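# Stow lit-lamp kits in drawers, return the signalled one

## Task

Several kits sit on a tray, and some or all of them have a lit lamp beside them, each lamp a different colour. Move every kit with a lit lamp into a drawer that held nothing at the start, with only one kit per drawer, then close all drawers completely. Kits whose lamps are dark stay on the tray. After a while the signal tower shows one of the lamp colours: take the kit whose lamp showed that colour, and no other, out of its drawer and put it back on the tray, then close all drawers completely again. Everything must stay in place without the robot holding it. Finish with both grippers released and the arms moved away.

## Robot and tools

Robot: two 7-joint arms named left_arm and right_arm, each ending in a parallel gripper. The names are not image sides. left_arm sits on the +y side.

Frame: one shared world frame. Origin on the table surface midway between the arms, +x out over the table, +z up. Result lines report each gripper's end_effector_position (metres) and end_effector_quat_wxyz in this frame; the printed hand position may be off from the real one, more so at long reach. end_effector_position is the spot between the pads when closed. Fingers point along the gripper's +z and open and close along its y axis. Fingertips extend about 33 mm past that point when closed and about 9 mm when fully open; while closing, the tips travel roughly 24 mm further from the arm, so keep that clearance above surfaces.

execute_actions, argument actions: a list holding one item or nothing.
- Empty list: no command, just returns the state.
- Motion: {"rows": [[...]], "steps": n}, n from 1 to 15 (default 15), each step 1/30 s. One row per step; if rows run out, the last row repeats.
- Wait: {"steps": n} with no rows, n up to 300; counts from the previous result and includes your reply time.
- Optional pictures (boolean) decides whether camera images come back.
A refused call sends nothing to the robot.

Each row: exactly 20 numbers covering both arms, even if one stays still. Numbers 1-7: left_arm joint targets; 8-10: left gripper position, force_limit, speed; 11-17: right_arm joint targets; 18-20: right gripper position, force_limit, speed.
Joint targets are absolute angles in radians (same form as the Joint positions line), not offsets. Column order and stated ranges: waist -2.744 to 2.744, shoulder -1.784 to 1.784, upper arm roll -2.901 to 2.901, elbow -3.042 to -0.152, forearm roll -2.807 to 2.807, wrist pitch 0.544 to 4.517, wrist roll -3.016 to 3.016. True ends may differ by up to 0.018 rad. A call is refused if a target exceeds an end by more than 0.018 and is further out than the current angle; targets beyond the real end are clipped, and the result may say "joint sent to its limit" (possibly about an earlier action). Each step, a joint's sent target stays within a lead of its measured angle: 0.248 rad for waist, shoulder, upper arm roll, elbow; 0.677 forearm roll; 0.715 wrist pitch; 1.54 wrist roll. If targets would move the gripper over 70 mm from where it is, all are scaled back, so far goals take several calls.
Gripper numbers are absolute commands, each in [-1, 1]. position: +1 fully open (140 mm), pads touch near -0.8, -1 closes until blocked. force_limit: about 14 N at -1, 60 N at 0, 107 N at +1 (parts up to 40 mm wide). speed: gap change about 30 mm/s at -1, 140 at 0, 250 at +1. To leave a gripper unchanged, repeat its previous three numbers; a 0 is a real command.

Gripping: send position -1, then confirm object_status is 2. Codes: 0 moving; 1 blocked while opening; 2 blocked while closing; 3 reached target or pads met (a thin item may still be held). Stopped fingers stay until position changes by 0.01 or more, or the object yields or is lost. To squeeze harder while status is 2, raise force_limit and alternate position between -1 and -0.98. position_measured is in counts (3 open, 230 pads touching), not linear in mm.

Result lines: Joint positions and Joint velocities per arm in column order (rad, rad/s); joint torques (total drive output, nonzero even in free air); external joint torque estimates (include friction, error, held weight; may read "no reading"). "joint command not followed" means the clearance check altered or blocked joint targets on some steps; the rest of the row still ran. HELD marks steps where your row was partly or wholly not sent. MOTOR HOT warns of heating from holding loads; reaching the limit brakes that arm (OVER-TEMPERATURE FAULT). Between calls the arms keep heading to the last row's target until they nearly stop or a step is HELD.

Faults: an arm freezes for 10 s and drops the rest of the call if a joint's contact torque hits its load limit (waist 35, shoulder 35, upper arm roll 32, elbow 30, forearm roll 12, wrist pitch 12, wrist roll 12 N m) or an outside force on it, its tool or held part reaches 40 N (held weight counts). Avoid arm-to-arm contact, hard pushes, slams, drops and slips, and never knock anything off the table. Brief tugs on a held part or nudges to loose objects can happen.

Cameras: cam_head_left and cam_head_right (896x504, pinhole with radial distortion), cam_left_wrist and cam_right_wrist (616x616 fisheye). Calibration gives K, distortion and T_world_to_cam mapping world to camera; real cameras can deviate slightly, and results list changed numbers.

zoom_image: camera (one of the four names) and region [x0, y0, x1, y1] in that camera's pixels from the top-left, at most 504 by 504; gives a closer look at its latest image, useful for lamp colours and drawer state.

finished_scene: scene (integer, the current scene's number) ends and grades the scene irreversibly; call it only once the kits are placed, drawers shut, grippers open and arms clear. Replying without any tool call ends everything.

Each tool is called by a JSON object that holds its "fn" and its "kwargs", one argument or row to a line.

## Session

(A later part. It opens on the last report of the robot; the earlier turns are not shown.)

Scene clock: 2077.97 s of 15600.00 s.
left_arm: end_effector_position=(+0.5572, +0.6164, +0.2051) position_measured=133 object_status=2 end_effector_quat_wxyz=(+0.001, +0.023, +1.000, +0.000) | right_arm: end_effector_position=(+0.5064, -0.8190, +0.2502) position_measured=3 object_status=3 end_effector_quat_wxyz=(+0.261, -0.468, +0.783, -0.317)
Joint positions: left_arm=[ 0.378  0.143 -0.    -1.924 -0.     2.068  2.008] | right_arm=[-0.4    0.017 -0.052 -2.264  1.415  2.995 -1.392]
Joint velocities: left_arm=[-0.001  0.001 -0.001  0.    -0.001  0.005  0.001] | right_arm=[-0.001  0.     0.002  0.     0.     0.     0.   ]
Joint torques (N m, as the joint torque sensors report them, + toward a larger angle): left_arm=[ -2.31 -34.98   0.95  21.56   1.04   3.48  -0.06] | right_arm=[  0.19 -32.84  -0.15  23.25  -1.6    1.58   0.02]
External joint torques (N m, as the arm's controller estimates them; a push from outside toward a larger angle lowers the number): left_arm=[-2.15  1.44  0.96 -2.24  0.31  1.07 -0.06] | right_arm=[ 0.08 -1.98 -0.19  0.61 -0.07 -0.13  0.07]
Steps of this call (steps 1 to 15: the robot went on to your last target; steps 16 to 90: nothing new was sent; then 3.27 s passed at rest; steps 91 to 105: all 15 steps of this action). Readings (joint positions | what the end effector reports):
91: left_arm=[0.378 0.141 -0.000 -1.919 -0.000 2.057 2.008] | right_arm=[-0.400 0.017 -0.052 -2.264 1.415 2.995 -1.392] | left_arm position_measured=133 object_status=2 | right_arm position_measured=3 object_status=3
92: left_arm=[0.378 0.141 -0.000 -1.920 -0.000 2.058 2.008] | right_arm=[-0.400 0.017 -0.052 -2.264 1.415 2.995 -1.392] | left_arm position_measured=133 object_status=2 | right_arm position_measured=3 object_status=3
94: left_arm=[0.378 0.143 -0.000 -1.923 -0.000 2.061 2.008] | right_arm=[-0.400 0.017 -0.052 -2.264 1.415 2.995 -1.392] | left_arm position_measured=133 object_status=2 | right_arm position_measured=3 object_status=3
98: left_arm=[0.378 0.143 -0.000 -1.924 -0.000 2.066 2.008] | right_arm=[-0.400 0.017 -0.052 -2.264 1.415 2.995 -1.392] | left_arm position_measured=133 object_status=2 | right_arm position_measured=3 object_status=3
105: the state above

Contact. Release.

{"fn": "execute_actions", "kwargs": {
  "actions": [
    {"rows":[[0.375,0.143,0,-1.924,0,2.07,2.005,0.36,0,0,-0.4,0.017,-0.05,-2.264,1.415,2.995,-1.392,1,0,0]],"steps":12}
  ],
  "pictures": false
}}

{"fn": "execute_actions", "kwargs": {
  "actions": [
    {"rows":[[0.375,0.129,0,-1.894,0,2.0,2.005,0.36,0,0,-0.4,0.017,-0.05,-2.264,1.415,2.995,-1.392,1,0,0],[0.375,0.11,0,-1.87,0,1.95,2.005,0.36,0,0,-0.4,0.017,-0.05,-2.264,1.415,2.995,-1.392,1,0,0],[0.375,0.09,0,-1.85,0,1.92,2.005,0.36,0,0,-0.4,0.017,-0.05,-2.264,1.415,2.995,-1.392,1,0,0],[0.375,0.07,0,-1.85,0,1.92,2.005,0.36,0,0,-0.4,0.017,-0.05,-2.264,1.415,2.995,-1.392,1,0,0],[0.375,0.058,0,-1.864,0,1.92,2.005,0.36,0,0,-0.4,0.017,-0.05,-2.264,1.415,2.995,-1.392,1,0,0],[0.375,0.058,0,-1.864,0,1.92,2.005,0.36,0,0,-0.4,0.017,-0.05,-2.264,1.415,2.995,-1.392,1,0,0],[0.375,0.058,0,-1.864,0,1.92,2.005,0.36,0,0,-0.4,0.017,-0.05,-2.264,1.415,2.995,-1.392,1,0,0],[0.375,0.058,0,-1.864,0,1.92,2.005,0.36,0,0,-0.4,0.017,-0.05,-2.264,1.415,2.995,-1.392,1,0,0],[0.4,-0.208,0,-2.168,0,1.96,2.05,-0.2,0,0,-0.4,0.017,-0.05,-2.264,1.415,2.995,-1.392,1,0,0]],"steps":15}
  ],
  "pictures": false
}}

{"fn": "execute_actions", "kwargs": {
  "actions": [
    {"rows":[[0.46,-0.85,0,-2.985,0,2.6,2.16,-0.2,0,0,-0.4,0.017,-0.05,-2.264,1.415,2.995,-1.392,1,0,0]],"steps":15}
  ],
  "pictures": false
}}

{"fn": "execute_actions", "kwargs": {
  "actions": [
    {"steps":30}
  ]
}}

Scene clock: 2095.23 s of 15600.00 s.
left_arm: end_effector_position=(+0.5574, +0.6165, +0.2051) position_measured=84 object_status=0 end_effector_quat_wxyz=(+0.001, +0.023, +1.000, +0.000) | right_arm: end_effector_position=(+0.5064, -0.8190, +0.2502) position_measured=3 object_status=3 end_effector_quat_wxyz=(+0.261, -0.468, +0.783, -0.317)
Joint positions: left_arm=[ 0.378  0.143 -0.    -1.924 -0.     2.069  2.008] | right_arm=[-0.4    0.017 -0.052 -2.264  1.415  2.995 -1.392]
Joint velocities: left_arm=[-0.     0.002  0.002  0.001 -0.002 -0.    -0.001] | right_arm=[-0.     0.001 -0.002 -0.     0.001 -0.001  0.001]
Joint torques (N m, as the joint torque sensors report them, + toward a larger angle): left_arm=[ -1.96 -36.45   0.79  23.48   1.07   2.67  -0.1 ] | right_arm=[ -0.46 -32.76   0.05  23.48  -1.54   1.64   0.06]
External joint torques (N m, as the arm's controller estimates them; a push from outside toward a larger angle lowers the number): left_arm=[-2.12 -0.26  0.51 -0.19  0.33  0.27 -0.1 ] | right_arm=[-0.36 -1.87  0.21  0.81 -0.02 -0.09  0.11]
Steps of this call (steps 1 to 15: the robot went on to your last target; steps 16 to 90: nothing new was sent; then 13.87 s passed at rest; steps 91 to 102: all 12 steps of this action). Readings (joint positions | what the end effector reports):
91: left_arm=[0.378 0.143 -0.000 -1.924 -0.000 2.069 2.008] | right_arm=[-0.400 0.017 -0.052 -2.264 1.415 2.995 -1.392] | left_arm position_measured=133 object_status=0 | right_arm position_measured=3 object_status=3
92: left_arm=[0.378 0.143 -0.000 -1.924 -0.000 2.069 2.008] | right_arm=[-0.400 0.017 -0.052 -2.264 1.415 2.995 -1.392] | left_arm position_measured=132 object_status=0 | right_arm position_measured=3 object_status=3
94: left_arm=[0.378 0.143 -0.000 -1.924 -0.000 2.069 2.008] | right_arm=[-0.400 0.017 -0.052 -2.264 1.415 2.995 -1.392] | left_arm position_measured=112 object_status=0 | right_arm position_measured=3 object_status=3
98: left_arm=[0.378 0.143 -0.000 -1.924 -0.000 2.069 2.008] | right_arm=[-0.400 0.017 -0.052 -2.264 1.415 2.995 -1.392] | left_arm position_measured=85 object_status=0 | right_arm position_measured=3 object_status=3
102: the state above

Scene clock: 2095.73 s of 15600.00 s.
left_arm: end_effector_position=(+0.4686, +0.5904, +0.2788) position_measured=129 object_status=0 end_effector_quat_wxyz=(+0.008, +0.022, +1.000, +0.004) | right_arm: end_effector_position=(+0.5064, -0.8190, +0.2502) position_measured=3 object_status=3 end_effector_quat_wxyz=(+0.261, -0.468, +0.783, -0.317)
Joint positions: left_arm=[ 0.397 -0.197 -0.    -2.141 -0.     1.962  2.026] | right_arm=[-0.4    0.017 -0.052 -2.264  1.415  2.995 -1.392]
Joint velocities: left_arm=[ 0.018 -0.227 -0.001 -0.286  0.001  0.001  0.059] | right_arm=[-0.001 -0.001 -0.    -0.     0.001  0.     0.002]
Joint torques (N m, as the joint torque sensors report them, + toward a larger angle): left_arm=[  0.94 -20.28   1.32  21.05   1.08   2.25   0.46] | right_arm=[  0.35 -32.4   -0.12  23.13  -1.51   1.68   0.01]
External joint torques (N m, as the arm's controller estimates them; a push from outside toward a larger angle lowers the number): left_arm=[ 1.91 -1.14  2.82 -2.22  0.33 -0.31  0.46] | right_arm=[ 0.42 -1.51  0.01  0.47  0.02 -0.06  0.05]
Steps of this call (steps 1 to 15: all 15 steps of this action). Readings (joint positions | what the end effector reports):
1: left_arm=[0.378 0.143 -0.000 -1.919 -0.000 2.058 2.008] | right_arm=[-0.400 0.017 -0.052 -2.264 1.415 2.995 -1.392] | left_arm position_measured=84 object_status=0 | right_arm position_measured=3 object_status=3
2: left_arm=[0.378 0.140 -0.000 -1.909 -0.000 2.039 2.008] | right_arm=[-0.400 0.017 -0.052 -2.264 1.415 2.995 -1.392] | left_arm position_measured=84 object_status=3 | right_arm position_measured=3 object_status=3
4: left_arm=[0.378 0.118 -0.000 -1.883 -0.000 2.000 2.008] | right_arm=[-0.400 0.017 -0.052 -2.264 1.415 2.995 -1.392] | left_arm position_measured=84 object_status=3 | right_arm position_measured=3 object_status=3
8: left_arm=[0.378 0.060 -0.000 -1.861 -0.000 1.961 2.008] | right_arm=[-0.400 0.017 -0.052 -2.264 1.415 2.995 -1.392] | left_arm position_measured=84 object_status=3 | right_arm position_measured=3 object_status=3
15: the state above

Scene clock: 2096.23 s of 15600.00 s.
left_arm: end_effector_position=(+0.3659, +0.5720, +0.2173) position_measured=154 object_status=3 end_effector_quat_wxyz=(+0.180, +0.039, +0.978, +0.101) | right_arm: end_effector_position=(+0.5064, -0.8190, +0.2502) position_measured=3 object_status=3 end_effector_quat_wxyz=(+0.261, -0.468, +0.783, -0.317)
Joint positions: left_arm=[ 0.457 -0.837 -0.    -2.964  0.     2.544  2.122] | right_arm=[-0.4    0.017 -0.052 -2.264  1.415  2.995 -1.392]
Joint velocities: left_arm=[ 0.002 -0.066  0.    -0.399 -0.001  0.259  0.104] | right_arm=[ 0.     0.001 -0.     0.001 -0.001  0.    -0.001]
Joint torques (N m, as the joint torque sensors report them, + toward a larger angle): left_arm=[ 1.99 -8.22 -0.35 30.73  0.94  5.34  0.48] | right_arm=[  0.21 -32.88  -0.23  23.18  -1.55   1.64   0.  ]
External joint torques (N m, as the arm's controller estimates them; a push from outside toward a larger angle lowers the number): left_arm=[ 2.13 -0.82  0.56 -1.31  0.07  0.82  0.48] | right_arm=[ 0.18 -2.04 -0.19  0.49 -0.01 -0.08  0.05]
Steps of this call (steps 1 to 15: all 15 steps of this action). Readings (joint positions | what the end effector reports):
1: left_arm=[0.402 -0.222 -0.003 -2.178 -0.000 2.012 2.032] | right_arm=[-0.400 0.017 -0.052 -2.264 1.415 2.995 -1.392] | left_arm position_measured=136 object_status=0 | right_arm position_measured=3 object_status=3
2: left_arm=[0.410 -0.261 -0.003 -2.224 -0.000 2.068 2.038] | right_arm=[-0.400 0.017 -0.052 -2.264 1.415 2.995 -1.392] | left_arm position_measured=144 object_status=0 | right_arm position_measured=3 object_status=3
4: left_arm=[0.428 -0.362 -0.003 -2.332 -0.000 2.189 2.054] | right_arm=[-0.400 0.017 -0.052 -2.264 1.415 2.995 -1.392] | left_arm position_measured=154 object_status=0 | right_arm position_measured=3 object_status=3
8: left_arm=[0.453 -0.673 -0.000 -2.635 0.000 2.412 2.088] | right_arm=[-0.400 0.017 -0.052 -2.264 1.415 2.995 -1.392] | left_arm position_measured=154 object_status=0 | right_arm position_measured=3 object_status=3
15: the state above

Scene clock: 2097.23 s of 15600.00 s.
left_arm: end_effector_position=(+0.3720, +0.5752, +0.2218) position_measured=154 object_status=3 end_effector_quat_wxyz=(+0.197, +0.053, +0.972, +0.115) | right_arm: end_effector_position=(+0.5064, -0.8190, +0.2502) position_measured=3 object_status=3 end_effector_quat_wxyz=(+0.261, -0.468, +0.783, -0.317)
Joint positions: left_arm=[ 0.457 -0.848 -0.    -2.983  0.     2.596  2.152] | right_arm=[-0.4    0.017 -0.052 -2.264  1.415  2.995 -1.392]
Joint velocities: left_arm=[ 0.001  0.002 -0.001 -0.001 -0.     0.001  0.003] | right_arm=[-0.001 -0.001  0.002  0.001  0.     0.    -0.001]
Joint torques (N m, as the joint torque sensors report them, + toward a larger angle): left_arm=[ 0.43 -4.21  0.06 23.14  0.88  4.05  0.34] | right_arm=[ -0.26 -32.92   0.1   23.11  -1.62   1.69   0.02]
External joint torques (N m, as the arm's controller estimates them; a push from outside toward a larger angle lowers the number): left_arm=[ 0.43 -0.78  0.77 -1.    0.16  0.83  0.34] | right_arm=[-0.22 -1.93  0.19  0.41 -0.08 -0.05  0.07]
Steps of this call (steps 1 to 30: the robot went on to your last target). Readings (joint positions | what the end effector reports):
1: left_arm=[0.457 -0.839 -0.000 -2.974 0.000 2.552 2.125] | right_arm=[-0.400 0.017 -0.052 -2.264 1.415 2.995 -1.392] | left_arm position_measured=154 object_status=3 | right_arm position_measured=3 object_status=3
2: left_arm=[0.457 -0.841 -0.000 -2.979 0.000 2.559 2.128] | right_arm=[-0.400 0.017 -0.052 -2.264 1.415 2.995 -1.392] | left_arm position_measured=154 object_status=3 | right_arm position_measured=3 object_status=3
4: left_arm=[0.457 -0.845 -0.000 -2.982 0.000 2.571 2.133] | right_arm=[-0.400 0.017 -0.052 -2.264 1.415 2.995 -1.392] | left_arm position_measured=154 object_status=3 | right_arm position_measured=3 object_status=3
8: left_arm=[0.457 -0.848 -0.000 -2.983 0.000 2.585 2.140] | right_arm=[-0.400 0.017 -0.052 -2.264 1.415 2.995 -1.392] | left_arm position_measured=154 object_status=3 | right_arm position_measured=3 object_status=3
30: the state above
All arms were judged still, so your last target was given up. Only a new action makes them travel on or press farther. Fingers that are still opening or closing keep moving.
camera_calibration (this result's frames):
cam_left_wrist: T_world_to_cam=[[0.225751, 0.941743, 0.249311, -0.67274], [0.651609, -0.336213, 0.679975, -0.18672], [0.724184, 0.00894788, -0.689549, 0.0689658], [0, 0, 0, 1]] pos_world=[0.223596, 0.570153, 0.342242]
cam_right_wrist: T_world_to_cam=[[-0.577641, 0.366581, -0.729349, 0.772396], [0.12279, 0.922346, 0.366334, 0.592835], [0.807003, 0.122053, -0.577798, 0.0120765], [0, 0, 0, 1]] pos_world=[0.363628, -0.831418, 0.353148]

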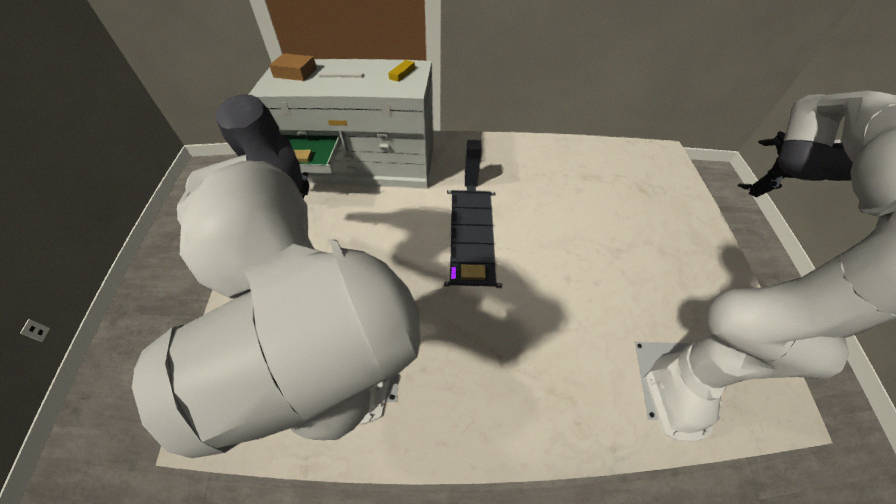

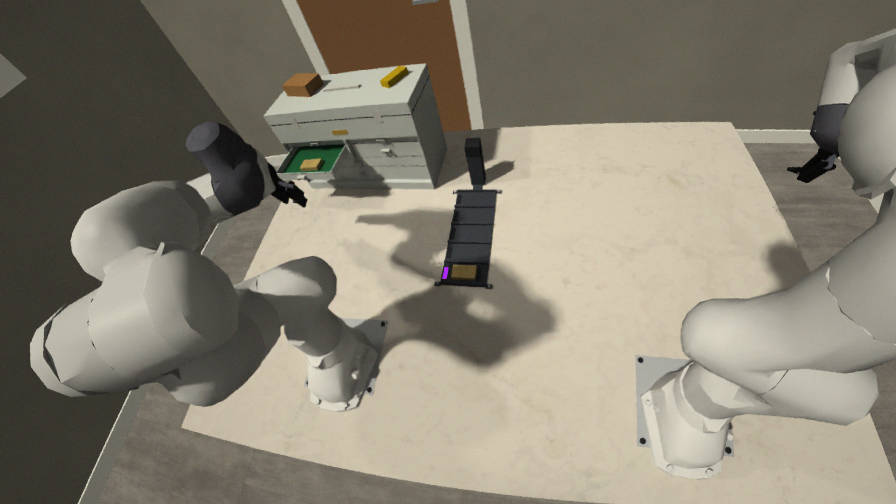

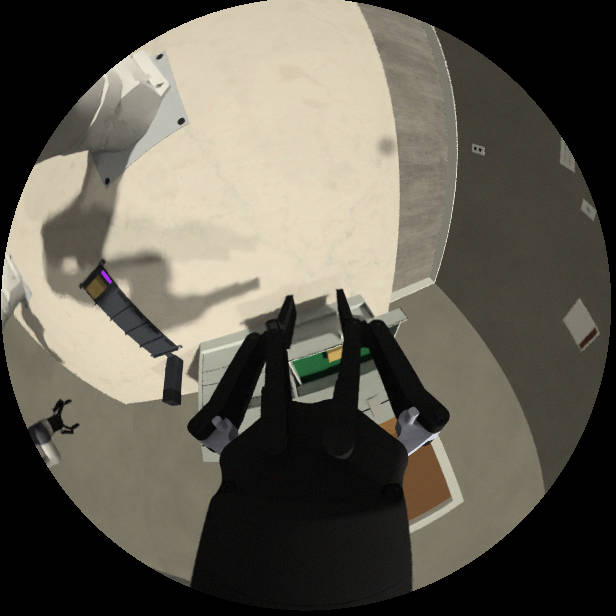

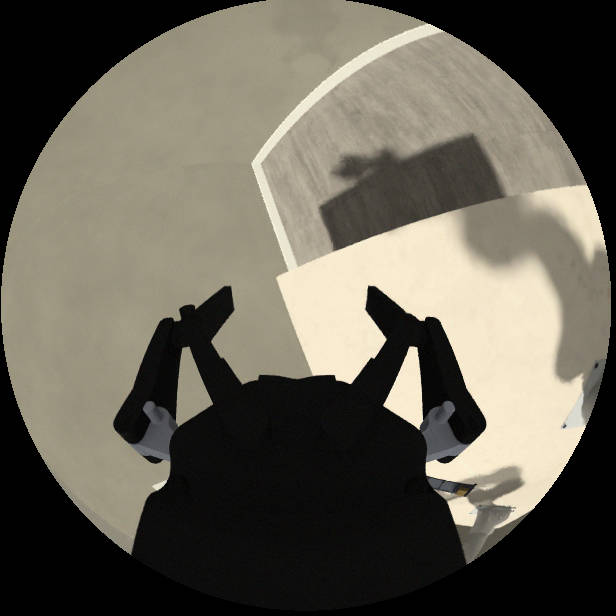

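{"fn": "execute_actions", "kwargs": {
  "actions": [
    {"rows":[[0.47,-0.85,0,-2.985,0,2.95,2.19,-0.2,0,0,-0.4,0.017,-0.05,-2.264,1.415,2.995,-1.392,1,0,0],[0.47,-0.75,0,-2.96,0,2.95,2.19,-0.2,0,0,-0.4,0.017,-0.05,-2.264,1.415,2.995,-1.392,1,0,0],[0.47,-0.65,0,-2.93,0,2.95,2.19,-0.2,0,0,-0.4,0.017,-0.05,-2.264,1.415,2.995,-1.392,1,0,0],[0.47,-0.55,0,-2.9,0,2.95,2.19,-0.2,0,0,-0.4,0.017,-0.05,-2.264,1.415,2.995,-1.392,1,0,0],[0.47,-0.48,0,-2.88,0,2.95,2.19,-0.2,0,0,-0.4,0.017,-0.05,-2.264,1.415,2.995,-1.392,1,0,0]],"steps":15}
  ],
  "pictures": false
}}

{"fn": "execute_actions", "kwargs": {
  "actions": [
    {"rows":[[0.47,-0.48,0,-2.88,0,2.95,2.17,-0.2,0,0,-0.4,0.017,-0.05,-2.264,1.415,2.995,-1.392,1,0,0],[0.47,-0.48,0,-2.88,0,2.95,2.17,-0.2,0,0,-0.4,0.017,-0.05,-2.264,1.415,2.995,-1.392,1,0,0],[0.47,-0.48,0,-2.88,0,2.95,2.17,-0.2,0,0,-0.4,0.017,-0.05,-2.264,1.415,2.995,-1.392,1,0,0],[0.47,-0.48,0,-2.88,0,2.95,2.17,-0.2,0,0,-0.4,0.017,-0.05,-2.264,1.415,2.995,-1.392,1,0,0],[0.47,-0.48,0,-2.88,0,2.96,2.16,-0.2,0,0,-0.4,0.017,-0.05,-2.264,1.415,2.995,-1.392,1,0,0],[0.462,-0.45,0,-2.855,0,2.96,2.155,-0.2,0,0,-0.4,0.017,-0.05,-2.264,1.415,2.995,-1.392,1,0,0],[0.454,-0.42,0,-2.83,0,2.963,2.155,-0.2,0,0,-0.4,0.017,-0.05,-2.264,1.415,2.995,-1.392,1,0,0],[0.447,-0.395,0,-2.805,0,2.963,2.155,-0.2,0,0,-0.4,0.017,-0.05,-2.264,1.415,2.995,-1.392,1,0,0],[0.441,-0.369,0,-2.783,0,2.963,2.155,-0.2,0,0,-0.4,0.017,-0.05,-2.264,1.415,2.995,-1.392,1,0,0]],"steps":15}
  ]
}}

Scene clock: 2120.20 s of 15600.00 s.
left_arm: end_effector_position=(+0.4376, +0.6138, +0.1923) position_measured=154 object_status=3 end_effector_quat_wxyz=(+0.222, +0.060, +0.964, +0.134) | right_arm: end_effector_position=(+0.5064, -0.8190, +0.2502) position_measured=3 object_status=3 end_effector_quat_wxyz=(+0.261, -0.468, +0.783, -0.317)
Joint positions: left_arm=[ 0.467 -0.483 -0.    -2.883 -0.     2.925  2.177] | right_arm=[-0.4    0.017 -0.052 -2.264  1.415  2.995 -1.392]
Joint velocities: left_arm=[-0.002  0.005  0.     0.022  0.     0.133  0.02 ] | right_arm=[-0.    -0.001  0.001 -0.001  0.     0.    -0.001]
Joint torques (N m, as the joint torque sensors report them, + toward a larger angle): left_arm=[  1.24 -10.43  -0.87  21.4    0.84   3.96   0.45] | right_arm=[  0.17 -32.97  -0.21  23.    -1.51   1.63   0.01]
External joint torques (N m, as the arm's controller estimates them; a push from outside toward a larger angle lowers the number): left_arm=[ 1.28  2.25 -0.39 -0.12  0.27  0.75  0.45] | right_arm=[ 0.19 -1.97 -0.12  0.27  0.03 -0.11  0.05]
Steps of this call (steps 1 to 90: nothing new was sent; then 19.47 s passed at rest; steps 91 to 105: all 15 steps of this action). Readings (joint positions | what the end effector reports):
91: left_arm=[0.458 -0.847 -0.000 -2.987 0.000 2.628 2.155] | right_arm=[-0.400 0.017 -0.052 -2.264 1.415 2.995 -1.392] | left_arm position_measured=154 object_status=3 | right_arm position_measured=3 object_status=3
92: left_arm=[0.460 -0.832 -0.000 -2.981 0.000 2.673 2.157] | right_arm=[-0.400 0.017 -0.052 -2.264 1.415 2.995 -1.392] | left_arm position_measured=154 object_status=3 | right_arm position_measured=3 object_status=3
94: left_arm=[0.464 -0.720 -0.000 -2.938 -0.000 2.765 2.162] | right_arm=[-0.400 0.017 -0.052 -2.264 1.415 2.995 -1.392] | left_arm position_measured=154 object_status=3 | right_arm position_measured=3 object_status=3
98: left_arm=[0.466 -0.517 -0.000 -2.894 -0.000 2.863 2.170] | right_arm=[-0.400 0.017 -0.052 -2.264 1.415 2.995 -1.392] | left_arm position_measured=154 object_status=3 | right_arm position_measured=3 object_status=3
105: the state above

Scene clock: 2120.70 s of 15600.00 s.
left_arm: end_effector_position=(+0.4747, +0.6201, +0.1981) position_measured=154 object_status=3 end_effector_quat_wxyz=(+0.232, +0.066, +0.961, +0.135) | right_arm: end_effector_position=(+0.5064, -0.8190, +0.2502) position_measured=3 object_status=3 end_effector_quat_wxyz=(+0.261, -0.468, +0.783, -0.317)
Joint positions: left_arm=[ 0.444 -0.374  0.    -2.787 -0.     2.956  2.166] | right_arm=[-0.4    0.017 -0.052 -2.264  1.415  2.995 -1.392]
Joint velocities: left_arm=[-0.007  0.038  0.001  0.037 -0.     0.014 -0.015] | right_arm=[ 0.    -0.002 -0.    -0.001  0.001  0.    -0.   ]
Joint torques (N m, as the joint torque sensors report them, + toward a larger angle): left_arm=[ -2.22 -14.72  -0.41  22.56   0.77   4.04  -0.29] | right_arm=[ -0.03 -33.06  -0.32  23.28  -1.53   1.61   0.03]
External joint torques (N m, as the arm's controller estimates them; a push from outside toward a larger angle lowers the number): left_arm=[-2.36  2.16 -0.23  1.01  0.24  0.73 -0.29] | right_arm=[ 0.   -2.08 -0.23  0.6   0.   -0.12  0.07]
Steps of this call (steps 1 to 15: all 15 steps of this action). Readings (joint positions | what the end effector reports):
1: left_arm=[0.467 -0.483 -0.000 -2.882 -0.000 2.929 2.177] | right_arm=[-0.400 0.017 -0.052 -2.264 1.415 2.995 -1.392] | left_arm position_measured=154 object_status=3 | right_arm position_measured=3 object_status=3
2: left_arm=[0.467 -0.483 -0.000 -2.882 -0.000 2.932 2.177] | right_arm=[-0.400 0.017 -0.052 -2.264 1.415 2.995 -1.392] | left_arm position_measured=154 object_status=3 | right_arm position_measured=3 object_status=3
4: left_arm=[0.467 -0.482 -0.000 -2.881 -0.000 2.936 2.177] | right_arm=[-0.400 0.017 -0.052 -2.264 1.415 2.995 -1.392] | left_arm position_measured=154 object_status=3 | right_arm position_measured=3 object_status=3
8: left_arm=[0.461 -0.441 0.000 -2.845 -0.000 2.948 2.172] | right_arm=[-0.400 0.017 -0.052 -2.264 1.415 2.995 -1.392] | left_arm position_measured=154 object_status=3 | right_arm position_measured=3 object_status=3
15: the state above
camera_calibration (this result's frames):
cam_left_wrist: T_world_to_cam=[[0.229743, 0.924078, 0.305448, -0.734392], [0.593551, -0.381755, 0.708491, -0.172262], [0.771307, 0.0185284, -0.636193, -0.0609852], [0, 0, 0, 1]] pos_world=[0.318006, 0.614003, 0.307567]
cam_right_wrist: T_world_to_cam=[[-0.577642, 0.366579, -0.729349, 0.772396], [0.122789, 0.922346, 0.366334, 0.592835], [0.807002, 0.122054, -0.577798, 0.0120771], [0, 0, 0, 1]] pos_world=[0.363628, -0.831417, 0.353148]

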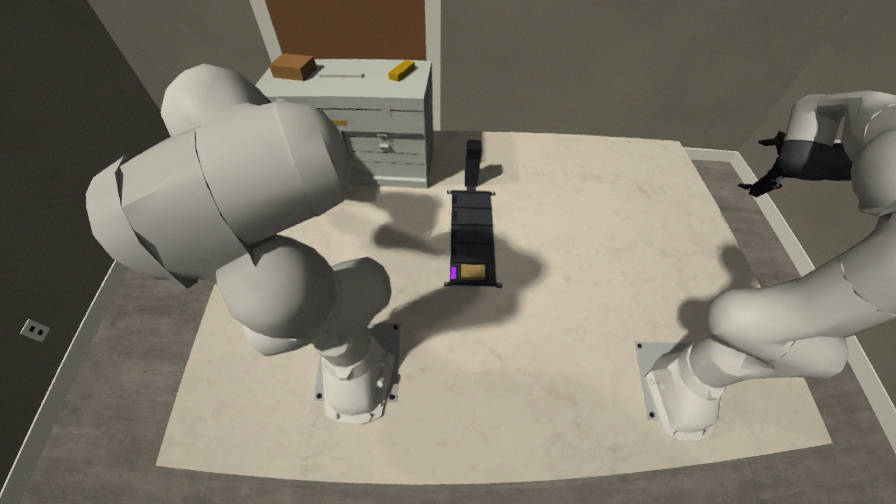

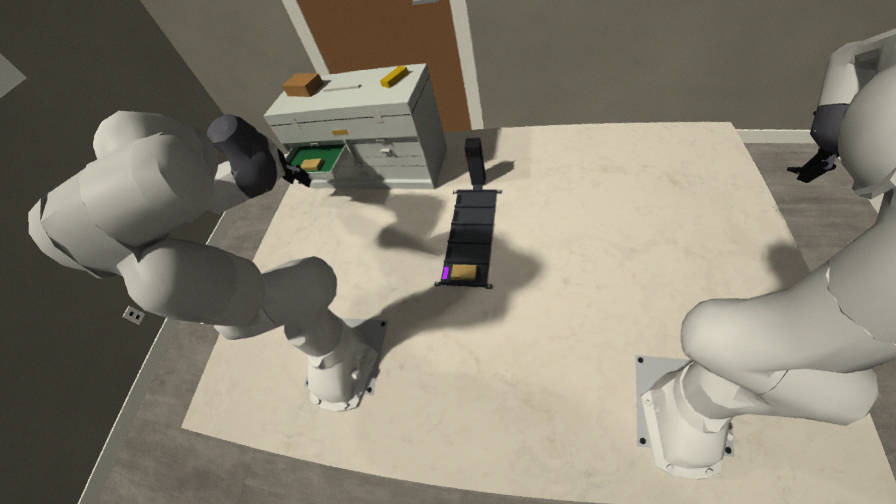

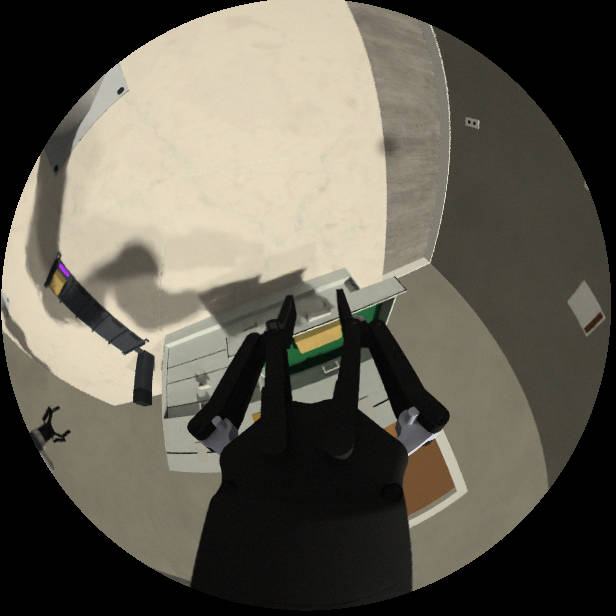

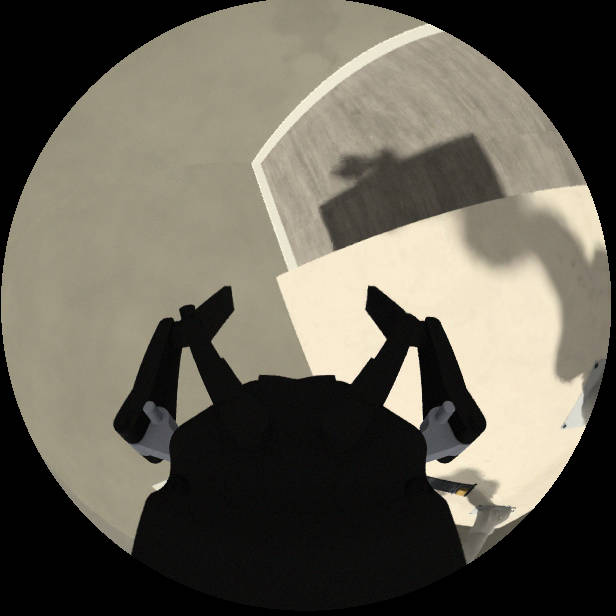

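{"fn": "execute_actions", "kwargs": {
  "actions": [
    {"rows":[[0.441,-0.369,0,-2.783,0,2.963,2.155,-0.2,0,0,-0.4,0.017,-0.05,-2.264,1.415,2.995,-1.392,1,0,0],[0.441,-0.369,0,-2.783,0,2.963,2.155,-0.2,0,0,-0.4,0.017,-0.05,-2.264,1.415,2.995,-1.392,1,0,0],[0.441,-0.369,0,-2.783,0,2.963,2.155,-1,0,0,-0.4,0.017,-0.05,-2.264,1.415,2.995,-1.392,1,0,0]],"steps":15}
  ],
  "pictures": false
}}

Scene clock: 2128.20 s of 15600.00 s.
left_arm: end_effector_position=(+0.4766, +0.6205, +0.1993) position_measured=192 object_status=0 end_effector_quat_wxyz=(+0.234, +0.063, +0.961, +0.135) | right_arm: end_effector_position=(+0.5064, -0.8190, +0.2502) position_measured=3 object_status=3 end_effector_quat_wxyz=(+0.261, -0.468, +0.783, -0.317)
Joint positions: left_arm=[ 0.443 -0.371  0.    -2.784 -0.     2.959  2.16 ] | right_arm=[-0.4    0.017 -0.052 -2.264  1.415  2.995 -1.392]
Joint velocities: left_arm=[-0.001 -0.001  0.     0.001  0.    -0.001 -0.003] | right_arm=[-0.     0.001 -0.001  0.001 -0.002  0.    -0.   ]
Joint torques (N m, as the joint torque sensors report them, + toward a larger angle): left_arm=[ -1.51 -15.36   0.71  21.86   0.72   4.08   0.02] | right_arm=[  0.01 -32.91   0.12  23.27  -1.55   1.63   0.08]
External joint torques (N m, as the arm's controller estimates them; a push from outside toward a larger angle lowers the number): left_arm=[-1.49  1.26  1.07  0.03  0.15  0.74  0.02] | right_arm=[-0.04 -2.07  0.14  0.64 -0.02 -0.08  0.12]
Steps of this call (steps 1 to 15: the robot went on to your last target; steps 16 to 90: nothing new was sent; then 4.00 s passed at rest; steps 91 to 105: all 15 steps of this action). Readings (joint positions | what the end effector reports):
91: left_arm=[0.444 -0.371 0.000 -2.784 -0.000 2.959 2.162] | right_arm=[-0.400 0.017 -0.052 -2.264 1.415 2.995 -1.392] | left_arm position_measured=154 object_status=3 | right_arm position_measured=3 object_status=3
92: left_arm=[0.444 -0.371 0.000 -2.784 -0.000 2.959 2.162] | right_arm=[-0.400 0.017 -0.052 -2.264 1.415 2.995 -1.392] | left_arm position_measured=154 object_status=3 | right_arm position_measured=3 object_status=3
94: left_arm=[0.444 -0.371 0.000 -2.784 -0.000 2.959 2.162] | right_arm=[-0.400 0.017 -0.052 -2.264 1.415 2.995 -1.392] | left_arm position_measured=161 object_status=0 | right_arm position_measured=3 object_status=3
98: left_arm=[0.443 -0.371 0.000 -2.784 -0.000 2.959 2.161] | right_arm=[-0.400 0.017 -0.052 -2.264 1.415 2.995 -1.392] | left_arm position_measured=191 object_status=0 | right_arm position_measured=3 object_status=3
105: the state above

Push along path to .55.

{"fn": "execute_actions", "kwargs": {
  "actions": [
    {"rows":[[0.436,-0.355,0,-2.77,0,2.962,2.14,-1,0,0,-0.4,0.017,-0.05,-2.264,1.415,2.995,-1.392,1,0,0],[0.432,-0.341,0,-2.757,0,2.963,2.13,-1,0,0,-0.4,0.017,-0.05,-2.264,1.415,2.995,-1.392,1,0,0],[0.428,-0.328,0,-2.745,0,2.964,2.125,-1,0,0,-0.4,0.017,-0.05,-2.264,1.415,2.995,-1.392,1,0,0],[0.424,-0.314,0,-2.732,0,2.965,2.12,-1,0,0,-0.4,0.017,-0.05,-2.264,1.415,2.995,-1.392,1,0,0],[0.419,-0.3,0,-2.72,0,2.966,2.115,-1,0,0,-0.4,0.017,-0.05,-2.264,1.415,2.995,-1.392,1,0,0],[0.415,-0.287,0,-2.707,0,2.966,2.11,-1,0,0,-0.4,0.017,-0.05,-2.264,1.415,2.995,-1.392,1,0,0],[0.411,-0.274,0,-2.695,0,2.966,2.105,-1,0,0,-0.4,0.017,-0.05,-2.264,1.415,2.995,-1.392,1,0,0],[0.407,-0.26,0,-2.681,0,2.966,2.1,-1,0,0,-0.4,0.017,-0.05,-2.264,1.415,2.995,-1.392,1,0,0],[0.403,-0.247,0,-2.667,0,2.965,2.095,-1,0,0,-0.4,0.017,-0.05,-2.264,1.415,2.995,-1.392,1,0,0],[0.399,-0.233,0,-2.653,0,2.965,2.09,-1,0,0,-0.4,0.017,-0.05,-2.264,1.415,2.995,-1.392,1,0,0],[0.395,-0.22,0,-2.639,0,2.964,2.085,-1,0,0,-0.4,0.017,-0.05,-2.264,1.415,2.995,-1.392,1,0,0],[0.391,-0.206,0,-2.625,0,2.963,2.085,-1,0,0,-0.4,0.017,-0.05,-2.264,1.415,2.995,-1.392,1,0,0],[0.388,-0.193,0,-2.611,0,2.962,2.085,-1,0,0,-0.4,0.017,-0.05,-2.264,1.415,2.995,-1.392,1,0,0],[0.384,-0.18,0,-2.597,0,2.961,2.085,-1,0,0,-0.4,0.017,-0.05,-2.264,1.415,2.995,-1.392,1,0,0],[0.38,-0.166,0,-2.583,0,2.96,2.085,-1,0,0,-0.4,0.017,-0.05,-2.264,1.415,2.995,-1.392,1,0,0]],"steps":15}
  ],
  "pictures": false
}}

{"fn": "execute_actions", "kwargs": {
  "actions": [
    {"rows":[[0.377,-0.153,0,-2.568,0,2.957,2.075,-1,0,0,-0.4,0.017,-0.05,-2.264,1.415,2.995,-1.392,1,0,0],[0.373,-0.14,0,-2.554,0,2.955,2.07,-1,0,0,-0.4,0.017,-0.05,-2.264,1.415,2.995,-1.392,1,0,0],[0.37,-0.127,0,-2.539,0,2.953,2.065,-1,0,0,-0.4,0.017,-0.05,-2.264,1.415,2.995,-1.392,1,0,0],[0.367,-0.115,0,-2.525,0,2.951,2.06,-1,0,0,-0.4,0.017,-0.05,-2.264,1.415,2.995,-1.392,1,0,0],[0.363,-0.102,0,-2.51,0,2.949,2.055,-1,0,0,-0.4,0.017,-0.05,-2.264,1.415,2.995,-1.392,1,0,0],[0.36,-0.089,0,-2.496,0,2.947,2.05,-1,0,0,-0.4,0.017,-0.05,-2.264,1.415,2.995,-1.392,1,0,0],[0.357,-0.079,0,-2.484,0,2.945,2.05,-1,0,0,-0.4,0.017,-0.05,-2.264,1.415,2.995,-1.392,1,0,0],[0.355,-0.07,0,-2.473,0,2.943,2.05,-1,0,0,-0.4,0.017,-0.05,-2.264,1.415,2.995,-1.392,1,0,0],[0.353,-0.062,0,-2.463,0,2.942,2.05,-1,0,0,-0.4,0.017,-0.05,-2.264,1.415,2.995,-1.392,1,0,0],[0.351,-0.055,0,-2.455,0,2.941,2.05,-1,0,0,-0.4,0.017,-0.05,-2.264,1.415,2.995,-1.392,1,0,0],[0.349,-0.049,0,-2.447,0,2.941,2.05,-1,0,0,-0.4,0.017,-0.05,-2.264,1.415,2.995,-1.392,1,0,0],[0.348,-0.043,0,-2.44,0,2.941,2.05,-1,0,0,-0.4,0.017,-0.05,-2.264,1.415,2.995,-1.392,1,0,0],[0.346,-0.038,0,-2.434,0,2.941,2.05,-1,0,0,-0.4,0.017,-0.05,-2.264,1.415,2.995,-1.392,1,0,0],[0.345,-0.034,0,-2.43,0,2.941,2.05,-1,0,0,-0.4,0.017,-0.05,-2.264,1.415,2.995,-1.392,1,0,0],[0.344,-0.03,0,-2.425,0,2.941,2.05,-1,0,0,-0.4,0.017,-0.05,-2.264,1.415,2.995,-1.392,1,0,0]],"steps":15}
  ],
  "pictures": false
}}

{"fn": "execute_actions", "kwargs": {
  "actions": [
    {"rows":[[0.344,-0.03,0,-2.425,0,2.941,2.05,-1,0,0,-0.4,0.017,-0.05,-2.264,1.415,2.995,-1.392,1,0,0],[0.344,-0.03,0,-2.425,0,2.941,2.05,-1,0,0,-0.4,0.017,-0.05,-2.264,1.415,2.995,-1.392,1,0,0],[0.344,-0.03,0,-2.425,0,2.941,2.05,-1,0,0,-0.4,0.017,-0.05,-2.264,1.415,2.995,-1.392,1,0,0],[0.344,-0.03,0,-2.425,0,2.941,2.05,-1,0,0,-0.4,0.017,-0.05,-2.264,1.415,2.995,-1.392,1,0,0],[0.343,-0.026,0,-2.42,0,2.941,2.05,-1,0,0,-0.4,0.017,-0.05,-2.264,1.415,2.995,-1.392,1,0,0],[0.343,-0.026,0,-2.42,0,2.941,2.05,-1,0,0,-0.4,0.017,-0.05,-2.264,1.415,2.995,-1.392,1,0,0],[0.343,-0.026,0,-2.42,0,2.941,2.05,-1,0,0,-0.4,0.017,-0.05,-2.264,1.415,2.995,-1.392,1,0,0],[0.342,-0.022,0,-2.416,0,2.94,2.05,-1,0,0,-0.4,0.017,-0.05,-2.264,1.415,2.995,-1.392,1,0,0]],"steps":15}
  ],
  "pictures": false
}}

Scene clock: 2170.13 s of 15600.00 s.
left_arm: end_effector_position=(+0.5383, +0.6178, +0.1986) position_measured=192 object_status=2 end_effector_quat_wxyz=(+0.239, +0.065, +0.961, +0.122) | right_arm: end_effector_position=(+0.5064, -0.8190, +0.2502) position_measured=3 object_status=3 end_effector_quat_wxyz=(+0.261, -0.468, +0.783, -0.317)
Joint positions: left_arm=[ 0.392 -0.197  0.    -2.615 -0.     2.961  2.113] | right_arm=[-0.4    0.017 -0.052 -2.264  1.415  2.995 -1.392]
Joint velocities: left_arm=[-0.117  0.392 -0.002  0.396 -0.    -0.    -0.076] | right_arm=[ 0.    -0.     0.    -0.001  0.     0.    -0.   ]
Joint torques (N m, as the joint torque sensors report them, + toward a larger angle): left_arm=[ -2.77 -23.2   -0.68  20.44   0.83   3.26  -0.28] | right_arm=[  0.3  -32.46  -0.06  22.8   -1.53   1.66   0.06]
External joint torques (N m, as the arm's controller estimates them; a push from outside toward a larger angle lowers the number): left_arm=[-3.44  1.68 -0.32  0.77  0.25 -0.03 -0.3 ] | right_arm=[ 0.29 -1.62 -0.01  0.19  0.   -0.06  0.1 ]
Steps of this call (steps 1 to 15: the robot went on to your last target; steps 16 to 90: nothing new was sent; then 38.43 s passed at rest; steps 91 to 105: all 15 steps of this action). Readings (joint positions | what the end effector reports):
91: left_arm=[0.443 -0.368 0.000 -2.781 -0.000 2.959 2.159] | right_arm=[-0.400 0.017 -0.052 -2.264 1.415 2.995 -1.392] | left_arm position_measured=192 object_status=2 | right_arm position_measured=3 object_status=3
92: left_arm=[0.441 -0.361 0.000 -2.775 -0.000 2.959 2.156] | right_arm=[-0.400 0.017 -0.052 -2.264 1.415 2.995 -1.392] | left_arm position_measured=192 object_status=2 | right_arm position_measured=3 object_status=3
94: left_arm=[0.434 -0.341 0.000 -2.756 -0.000 2.959 2.151] | right_arm=[-0.400 0.017 -0.052 -2.264 1.415 2.995 -1.392] | left_arm position_measured=192 object_status=2 | right_arm position_measured=3 object_status=3
98: left_arm=[0.419 -0.291 0.000 -2.709 -0.000 2.961 2.137] | right_arm=[-0.400 0.017 -0.052 -2.264 1.415 2.995 -1.392] | left_arm position_measured=192 object_status=2 | right_arm position_measured=3 object_status=3
105: the state above

Scene clock: 2170.63 s of 15600.00 s.
left_arm: end_effector_position=(+0.5985, +0.6148, +0.1977) position_measured=192 object_status=2 end_effector_quat_wxyz=(+0.244, +0.065, +0.961, +0.112) | right_arm: end_effector_position=(+0.5064, -0.8190, +0.2502) position_measured=3 object_status=3 end_effector_quat_wxyz=(+0.261, -0.468, +0.783, -0.317)
Joint positions: left_arm=[ 0.35  -0.041  0.    -2.441 -0.     2.944  2.069] | right_arm=[-0.4    0.017 -0.052 -2.264  1.415  2.995 -1.392]
Joint velocities: left_arm=[-0.04   0.143  0.     0.165 -0.    -0.015 -0.04 ] | right_arm=[ 0.    -0.002 -0.     0.001  0.001  0.     0.001]
Joint torques (N m, as the joint torque sensors report them, + toward a larger angle): left_arm=[ -2.17 -28.26   0.46  23.84   0.77   3.31  -0.28] | right_arm=[ -0.08 -32.77  -0.57  23.03  -1.51   1.66   0.03]
External joint torques (N m, as the arm's controller estimates them; a push from outside toward a larger angle lowers the number): left_arm=[-2.53  1.05  0.34  2.64  0.22  0.04 -0.28] | right_arm=[ 0.   -1.79 -0.42  0.3   0.03 -0.09  0.07]
Steps of this call (steps 1 to 15: all 15 steps of this action). Readings (joint positions | what the end effector reports):
1: left_arm=[0.388 -0.183 0.000 -2.601 -0.000 2.961 2.110] | right_arm=[-0.400 0.017 -0.052 -2.264 1.415 2.995 -1.392] | left_arm position_measured=192 object_status=2 | right_arm position_measured=3 object_status=3
2: left_arm=[0.384 -0.170 0.000 -2.587 -0.000 2.960 2.106] | right_arm=[-0.400 0.017 -0.052 -2.264 1.415 2.995 -1.392] | left_arm position_measured=192 object_status=2 | right_arm position_measured=3 object_status=3
4: left_arm=[0.377 -0.143 0.000 -2.558 -0.000 2.958 2.099] | right_arm=[-0.400 0.017 -0.052 -2.264 1.415 2.995 -1.392] | left_arm position_measured=192 object_status=2 | right_arm position_measured=3 object_status=3
8: left_arm=[0.363 -0.094 0.000 -2.503 -0.000 2.952 2.084] | right_arm=[-0.400 0.017 -0.052 -2.264 1.415 2.995 -1.392] | left_arm position_measured=192 object_status=2 | right_arm position_measured=3 object_status=3
15: the state above

Scene clock: 2171.13 s of 15600.00 s.
left_arm: end_effector_position=(+0.6056, +0.6143, +0.1976) position_measured=192 object_status=2 end_effector_quat_wxyz=(+0.245, +0.063, +0.961, +0.111) | right_arm: end_effector_position=(+0.5064, -0.8190, +0.2502) position_measured=3 object_status=3 end_effector_quat_wxyz=(+0.261, -0.468, +0.783, -0.317)
Joint positions: left_arm=[ 0.345 -0.023  0.    -2.42  -0.     2.941  2.061] | right_arm=[-0.4    0.017 -0.052 -2.264  1.415  2.995 -1.392]
Joint velocities: left_arm=[ 0.001  0.003  0.     0.004 -0.001 -0.003 -0.006] | right_arm=[-0.    -0.001 -0.001  0.001 -0.001 -0.    -0.   ]
Joint torques (N m, as the joint torque sensors report them, + toward a larger angle): left_arm=[ -2.26 -28.67  -0.12  23.34   0.84   3.17  -0.32] | right_arm=[  0.12 -32.58  -0.34  23.21  -1.54   1.6    0.03]
External joint torques (N m, as the arm's controller estimates them; a push from outside toward a larger angle lowers the number): left_arm=[-2.38  0.29 -0.21  1.35  0.28 -0.16 -0.32] | right_arm=[ 0.23 -1.58 -0.17  0.49  0.   -0.14  0.08]
Steps of this call (steps 1 to 15: all 15 steps of this action). Readings (joint positions | what the end effector reports):
1: left_arm=[0.348 -0.037 0.000 -2.437 -0.000 2.944 2.068] | right_arm=[-0.400 0.017 -0.052 -2.264 1.415 2.995 -1.392] | left_arm position_measured=192 object_status=2 | right_arm position_measured=3 object_status=3
2: left_arm=[0.348 -0.035 0.000 -2.434 -0.000 2.944 2.067] | right_arm=[-0.400 0.017 -0.052 -2.264 1.415 2.995 -1.392] | left_arm position_measured=192 object_status=2 | right_arm position_measured=3 object_status=3
4: left_arm=[0.347 -0.032 0.000 -2.431 -0.000 2.943 2.065] | right_arm=[-0.400 0.017 -0.052 -2.264 1.415 2.995 -1.392] | left_arm position_measured=192 object_status=2 | right_arm position_measured=3 object_status=3
8: left_arm=[0.346 -0.027 0.000 -2.424 -0.000 2.942 2.063] | right_arm=[-0.400 0.017 -0.052 -2.264 1.415 2.995 -1.392] | left_arm position_measured=192 object_status=2 | right_arm position_measured=3 object_status=3
15: the state above

No resistance yet; nudge further.

{"fn": "execute_actions", "kwargs": {
  "actions": [
    {"rows":[[0.341,-0.018,0,-2.411,0,2.939,2.05,-1,0,0,-0.4,0.017,-0.05,-2.264,1.415,2.995,-1.392,1,0,0],[0.341,-0.018,0,-2.411,0,2.939,2.05,-1,0,0,-0.4,0.017,-0.05,-2.264,1.415,2.995,-1.392,1,0,0],[0.341,-0.018,0,-2.411,0,2.939,2.05,-1,0,0,-0.4,0.017,-0.05,-2.264,1.415,2.995,-1.392,1,0,0],[0.341,-0.018,0,-2.411,0,2.939,2.05,-1,0,0,-0.4,0.017,-0.05,-2.264,1.415,2.995,-1.392,1,0,0],[0.341,-0.018,0,-2.411,0,2.939,2.05,-1,0,0,-0.4,0.017,-0.05,-2.264,1.415,2.995,-1.392,1,0,0],[0.34,-0.014,0,-2.406,0,2.938,2.05,-1,0,0,-0.4,0.017,-0.05,-2.264,1.415,2.995,-1.392,1,0,0]],"steps":15}
  ]
}}

Scene clock: 2182.60 s of 15600.00 s.
left_arm: end_effector_position=(+0.6087, +0.6142, +0.1976) position_measured=192 object_status=2 end_effector_quat_wxyz=(+0.245, +0.063, +0.961, +0.110) | right_arm: end_effector_position=(+0.5064, -0.8190, +0.2502) position_measured=3 object_status=3 end_effector_quat_wxyz=(+0.261, -0.468, +0.783, -0.317)
Joint positions: left_arm=[ 0.343 -0.016  0.    -2.41  -0.     2.939  2.059] | right_arm=[-0.4    0.017 -0.052 -2.264  1.415  2.995 -1.392]
Joint velocities: left_arm=[ 0.001  0.001  0.     0.001  0.001 -0.002 -0.001] | right_arm=[-0.002  0.001  0.001 -0.001 -0.    -0.001 -0.   ]
Joint torques (N m, as the joint torque sensors report them, + toward a larger angle): left_arm=[ -2.29 -28.38   0.37  24.3    0.89   3.42  -0.32] | right_arm=[  0.24 -32.37  -0.11  23.21  -1.54   1.62   0.02]
External joint torques (N m, as the arm's controller estimates them; a push from outside toward a larger angle lowers the number): left_arm=[-2.37  0.79  0.3   2.34  0.32  0.1  -0.32] | right_arm=[ 0.29 -1.55  0.    0.6  -0.01 -0.1   0.07]
Steps of this call (steps 1 to 15: the robot went on to your last target; steps 16 to 90: nothing new was sent; then 7.97 s passed at rest; steps 91 to 105: all 15 steps of this action). Readings (joint positions | what the end effector reports):
91: left_arm=[0.345 -0.022 0.000 -2.419 -0.000 2.941 2.060] | right_arm=[-0.400 0.017 -0.052 -2.264 1.415 2.995 -1.392] | left_arm position_measured=192 object_status=2 | right_arm position_measured=3 object_status=3
92: left_arm=[0.344 -0.021 0.000 -2.417 -0.000 2.940 2.059] | right_arm=[-0.400 0.017 -0.052 -2.264 1.415 2.995 -1.392] | left_arm position_measured=192 object_status=2 | right_arm position_measured=3 object_status=3
94: left_arm=[0.344 -0.020 0.000 -2.416 -0.000 2.940 2.059] | right_arm=[-0.400 0.017 -0.052 -2.264 1.415 2.995 -1.392] | left_arm position_measured=192 object_status=2 | right_arm position_measured=3 object_status=3
98: left_arm=[0.343 -0.017 0.000 -2.412 -0.000 2.940 2.059] | right_arm=[-0.400 0.017 -0.052 -2.264 1.415 2.995 -1.392] | left_arm position_measured=192 object_status=2 | right_arm position_measured=3 object_status=3
105: the state above
camera_calibration (this result's frames):
cam_left_wrist: T_world_to_cam=[[0.231429, 0.936366, 0.26393, -0.759903], [0.573161, -0.350446, 0.740726, -0.266913], [0.786083, -0.0201516, -0.617792, -0.153417], [0, 0, 0, 1]] pos_world=[0.449446, 0.614917, 0.303491]
cam_right_wrist: T_world_to_cam=[[-0.577643, 0.366578, -0.729349, 0.772395], [0.122786, 0.922346, 0.366334, 0.592835], [0.807002, 0.122056, -0.577797, 0.012078], [0, 0, 0, 1]] pos_world=[0.36363, -0.831416, 0.353148]

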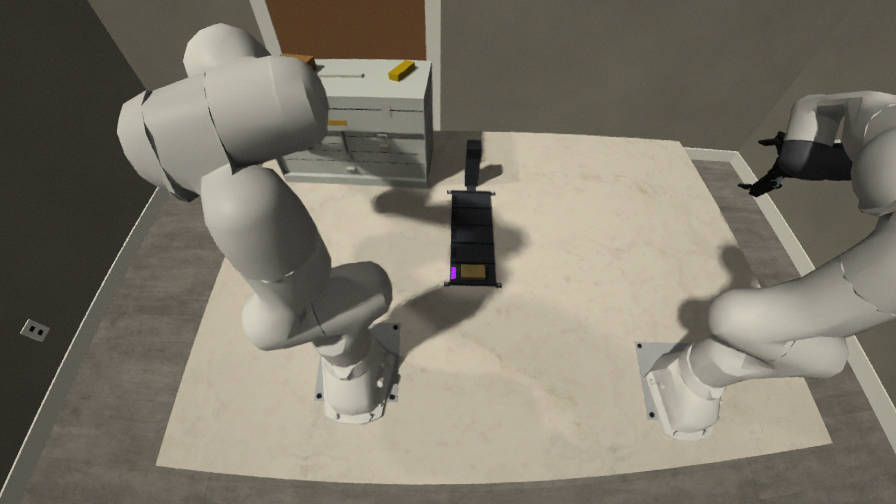

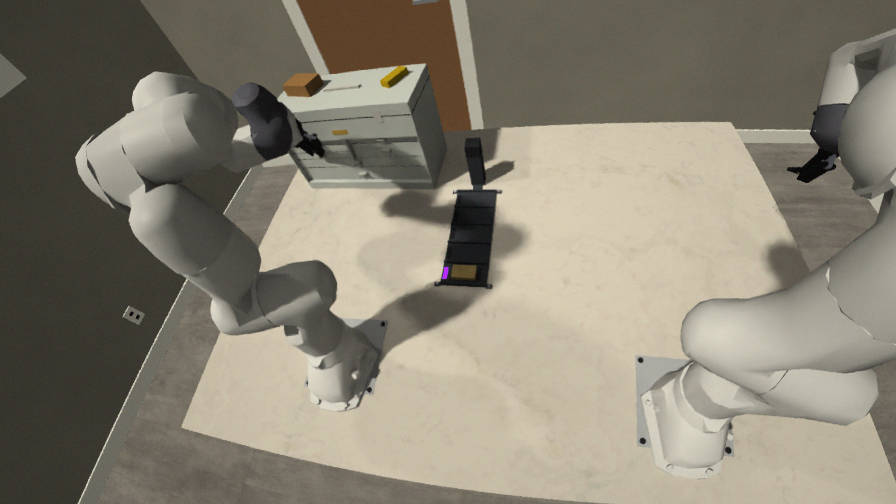

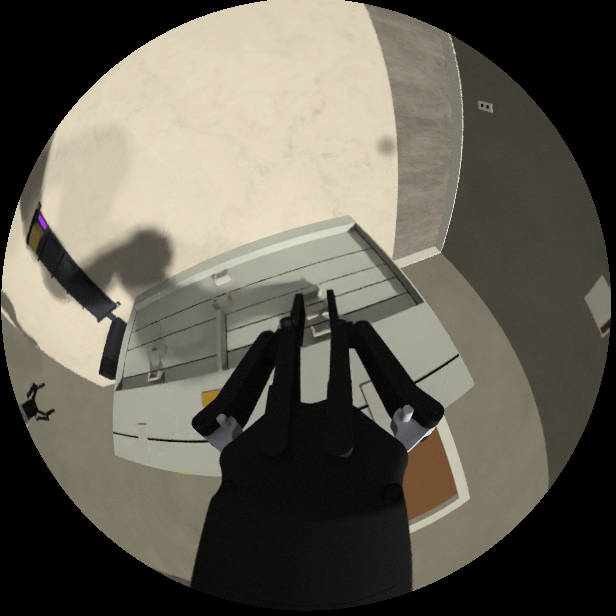

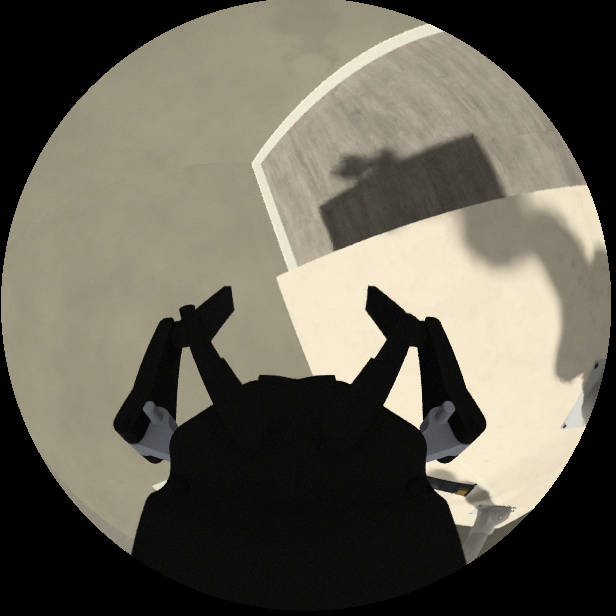

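One more nudge.

{"fn": "execute_actions", "kwargs": {
  "actions": [
    {"rows":[[0.339,-0.009,0,-2.4,0,2.937,2.05,-1,0,0,-0.4,0.017,-0.05,-2.264,1.415,2.995,-1.392,1,0,0]],"steps":12}
  ],
  "pictures": false
}}

Scene clock: 2190.10 s of 15600.00 s.
left_arm: end_effector_position=(+0.6092, +0.6142, +0.1975) position_measured=192 object_status=2 end_effector_quat_wxyz=(+0.244, +0.062, +0.962, +0.109) | right_arm: end_effector_position=(+0.5064, -0.8190, +0.2502) position_measured=3 object_status=3 end_effector_quat_wxyz=(+0.261, -0.468, +0.783, -0.317)
Joint positions: left_arm=[ 0.343 -0.014  0.    -2.406 -0.     2.933  2.057] | right_arm=[-0.4    0.017 -0.052 -2.264  1.415  2.995 -1.392]
Joint velocities: left_arm=[-0.     0.     0.     0.003 -0.002 -0.001 -0.   ] | right_arm=[ 0.001 -0.     0.     0.001 -0.     0.    -0.001]
Joint torques (N m, as the joint torque sensors report them, + toward a larger angle): left_arm=[ -2.37 -26.4    0.1   25.32   0.8    4.14  -0.29] | right_arm=[  0.32 -32.6   -0.19  23.28  -1.55   1.62   0.05]
External joint torques (N m, as the arm's controller estimates them; a push from outside toward a larger angle lowers the number): left_arm=[-2.28  2.9   0.2   3.29  0.22  0.82 -0.29] | right_arm=[ 0.25 -1.58 -0.2   0.52  0.   -0.1   0.09]
Steps of this call (steps 1 to 15: the robot went on to your last target; steps 16 to 90: nothing new was sent; then 4.10 s passed at rest; steps 91 to 102: all 12 steps of this action). Readings (joint positions | what the end effector reports):
91: left_arm=[0.343 -0.015 0.000 -2.409 -0.000 2.937 2.058] | right_arm=[-0.400 0.017 -0.052 -2.264 1.415 2.995 -1.392] | left_arm position_measured=192 object_status=2 | right_arm position_measured=3 object_status=3
92: left_arm=[0.343 -0.014 0.000 -2.408 -0.000 2.937 2.058] | right_arm=[-0.400 0.017 -0.052 -2.264 1.415 2.995 -1.392] | left_arm position_measured=192 object_status=2 | right_arm position_measured=3 object_status=3
94: left_arm=[0.343 -0.014 0.000 -2.407 -0.000 2.935 2.058] | right_arm=[-0.400 0.017 -0.052 -2.264 1.415 2.995 -1.392] | left_arm position_measured=192 object_status=2 | right_arm position_measured=3 object_status=3
98: left_arm=[0.343 -0.014 0.000 -2.406 -0.000 2.934 2.058] | right_arm=[-0.400 0.017 -0.052 -2.264 1.415 2.995 -1.392] | left_arm position_measured=192 object_status=2 | right_arm position_measured=3 object_status=3
102: the state above


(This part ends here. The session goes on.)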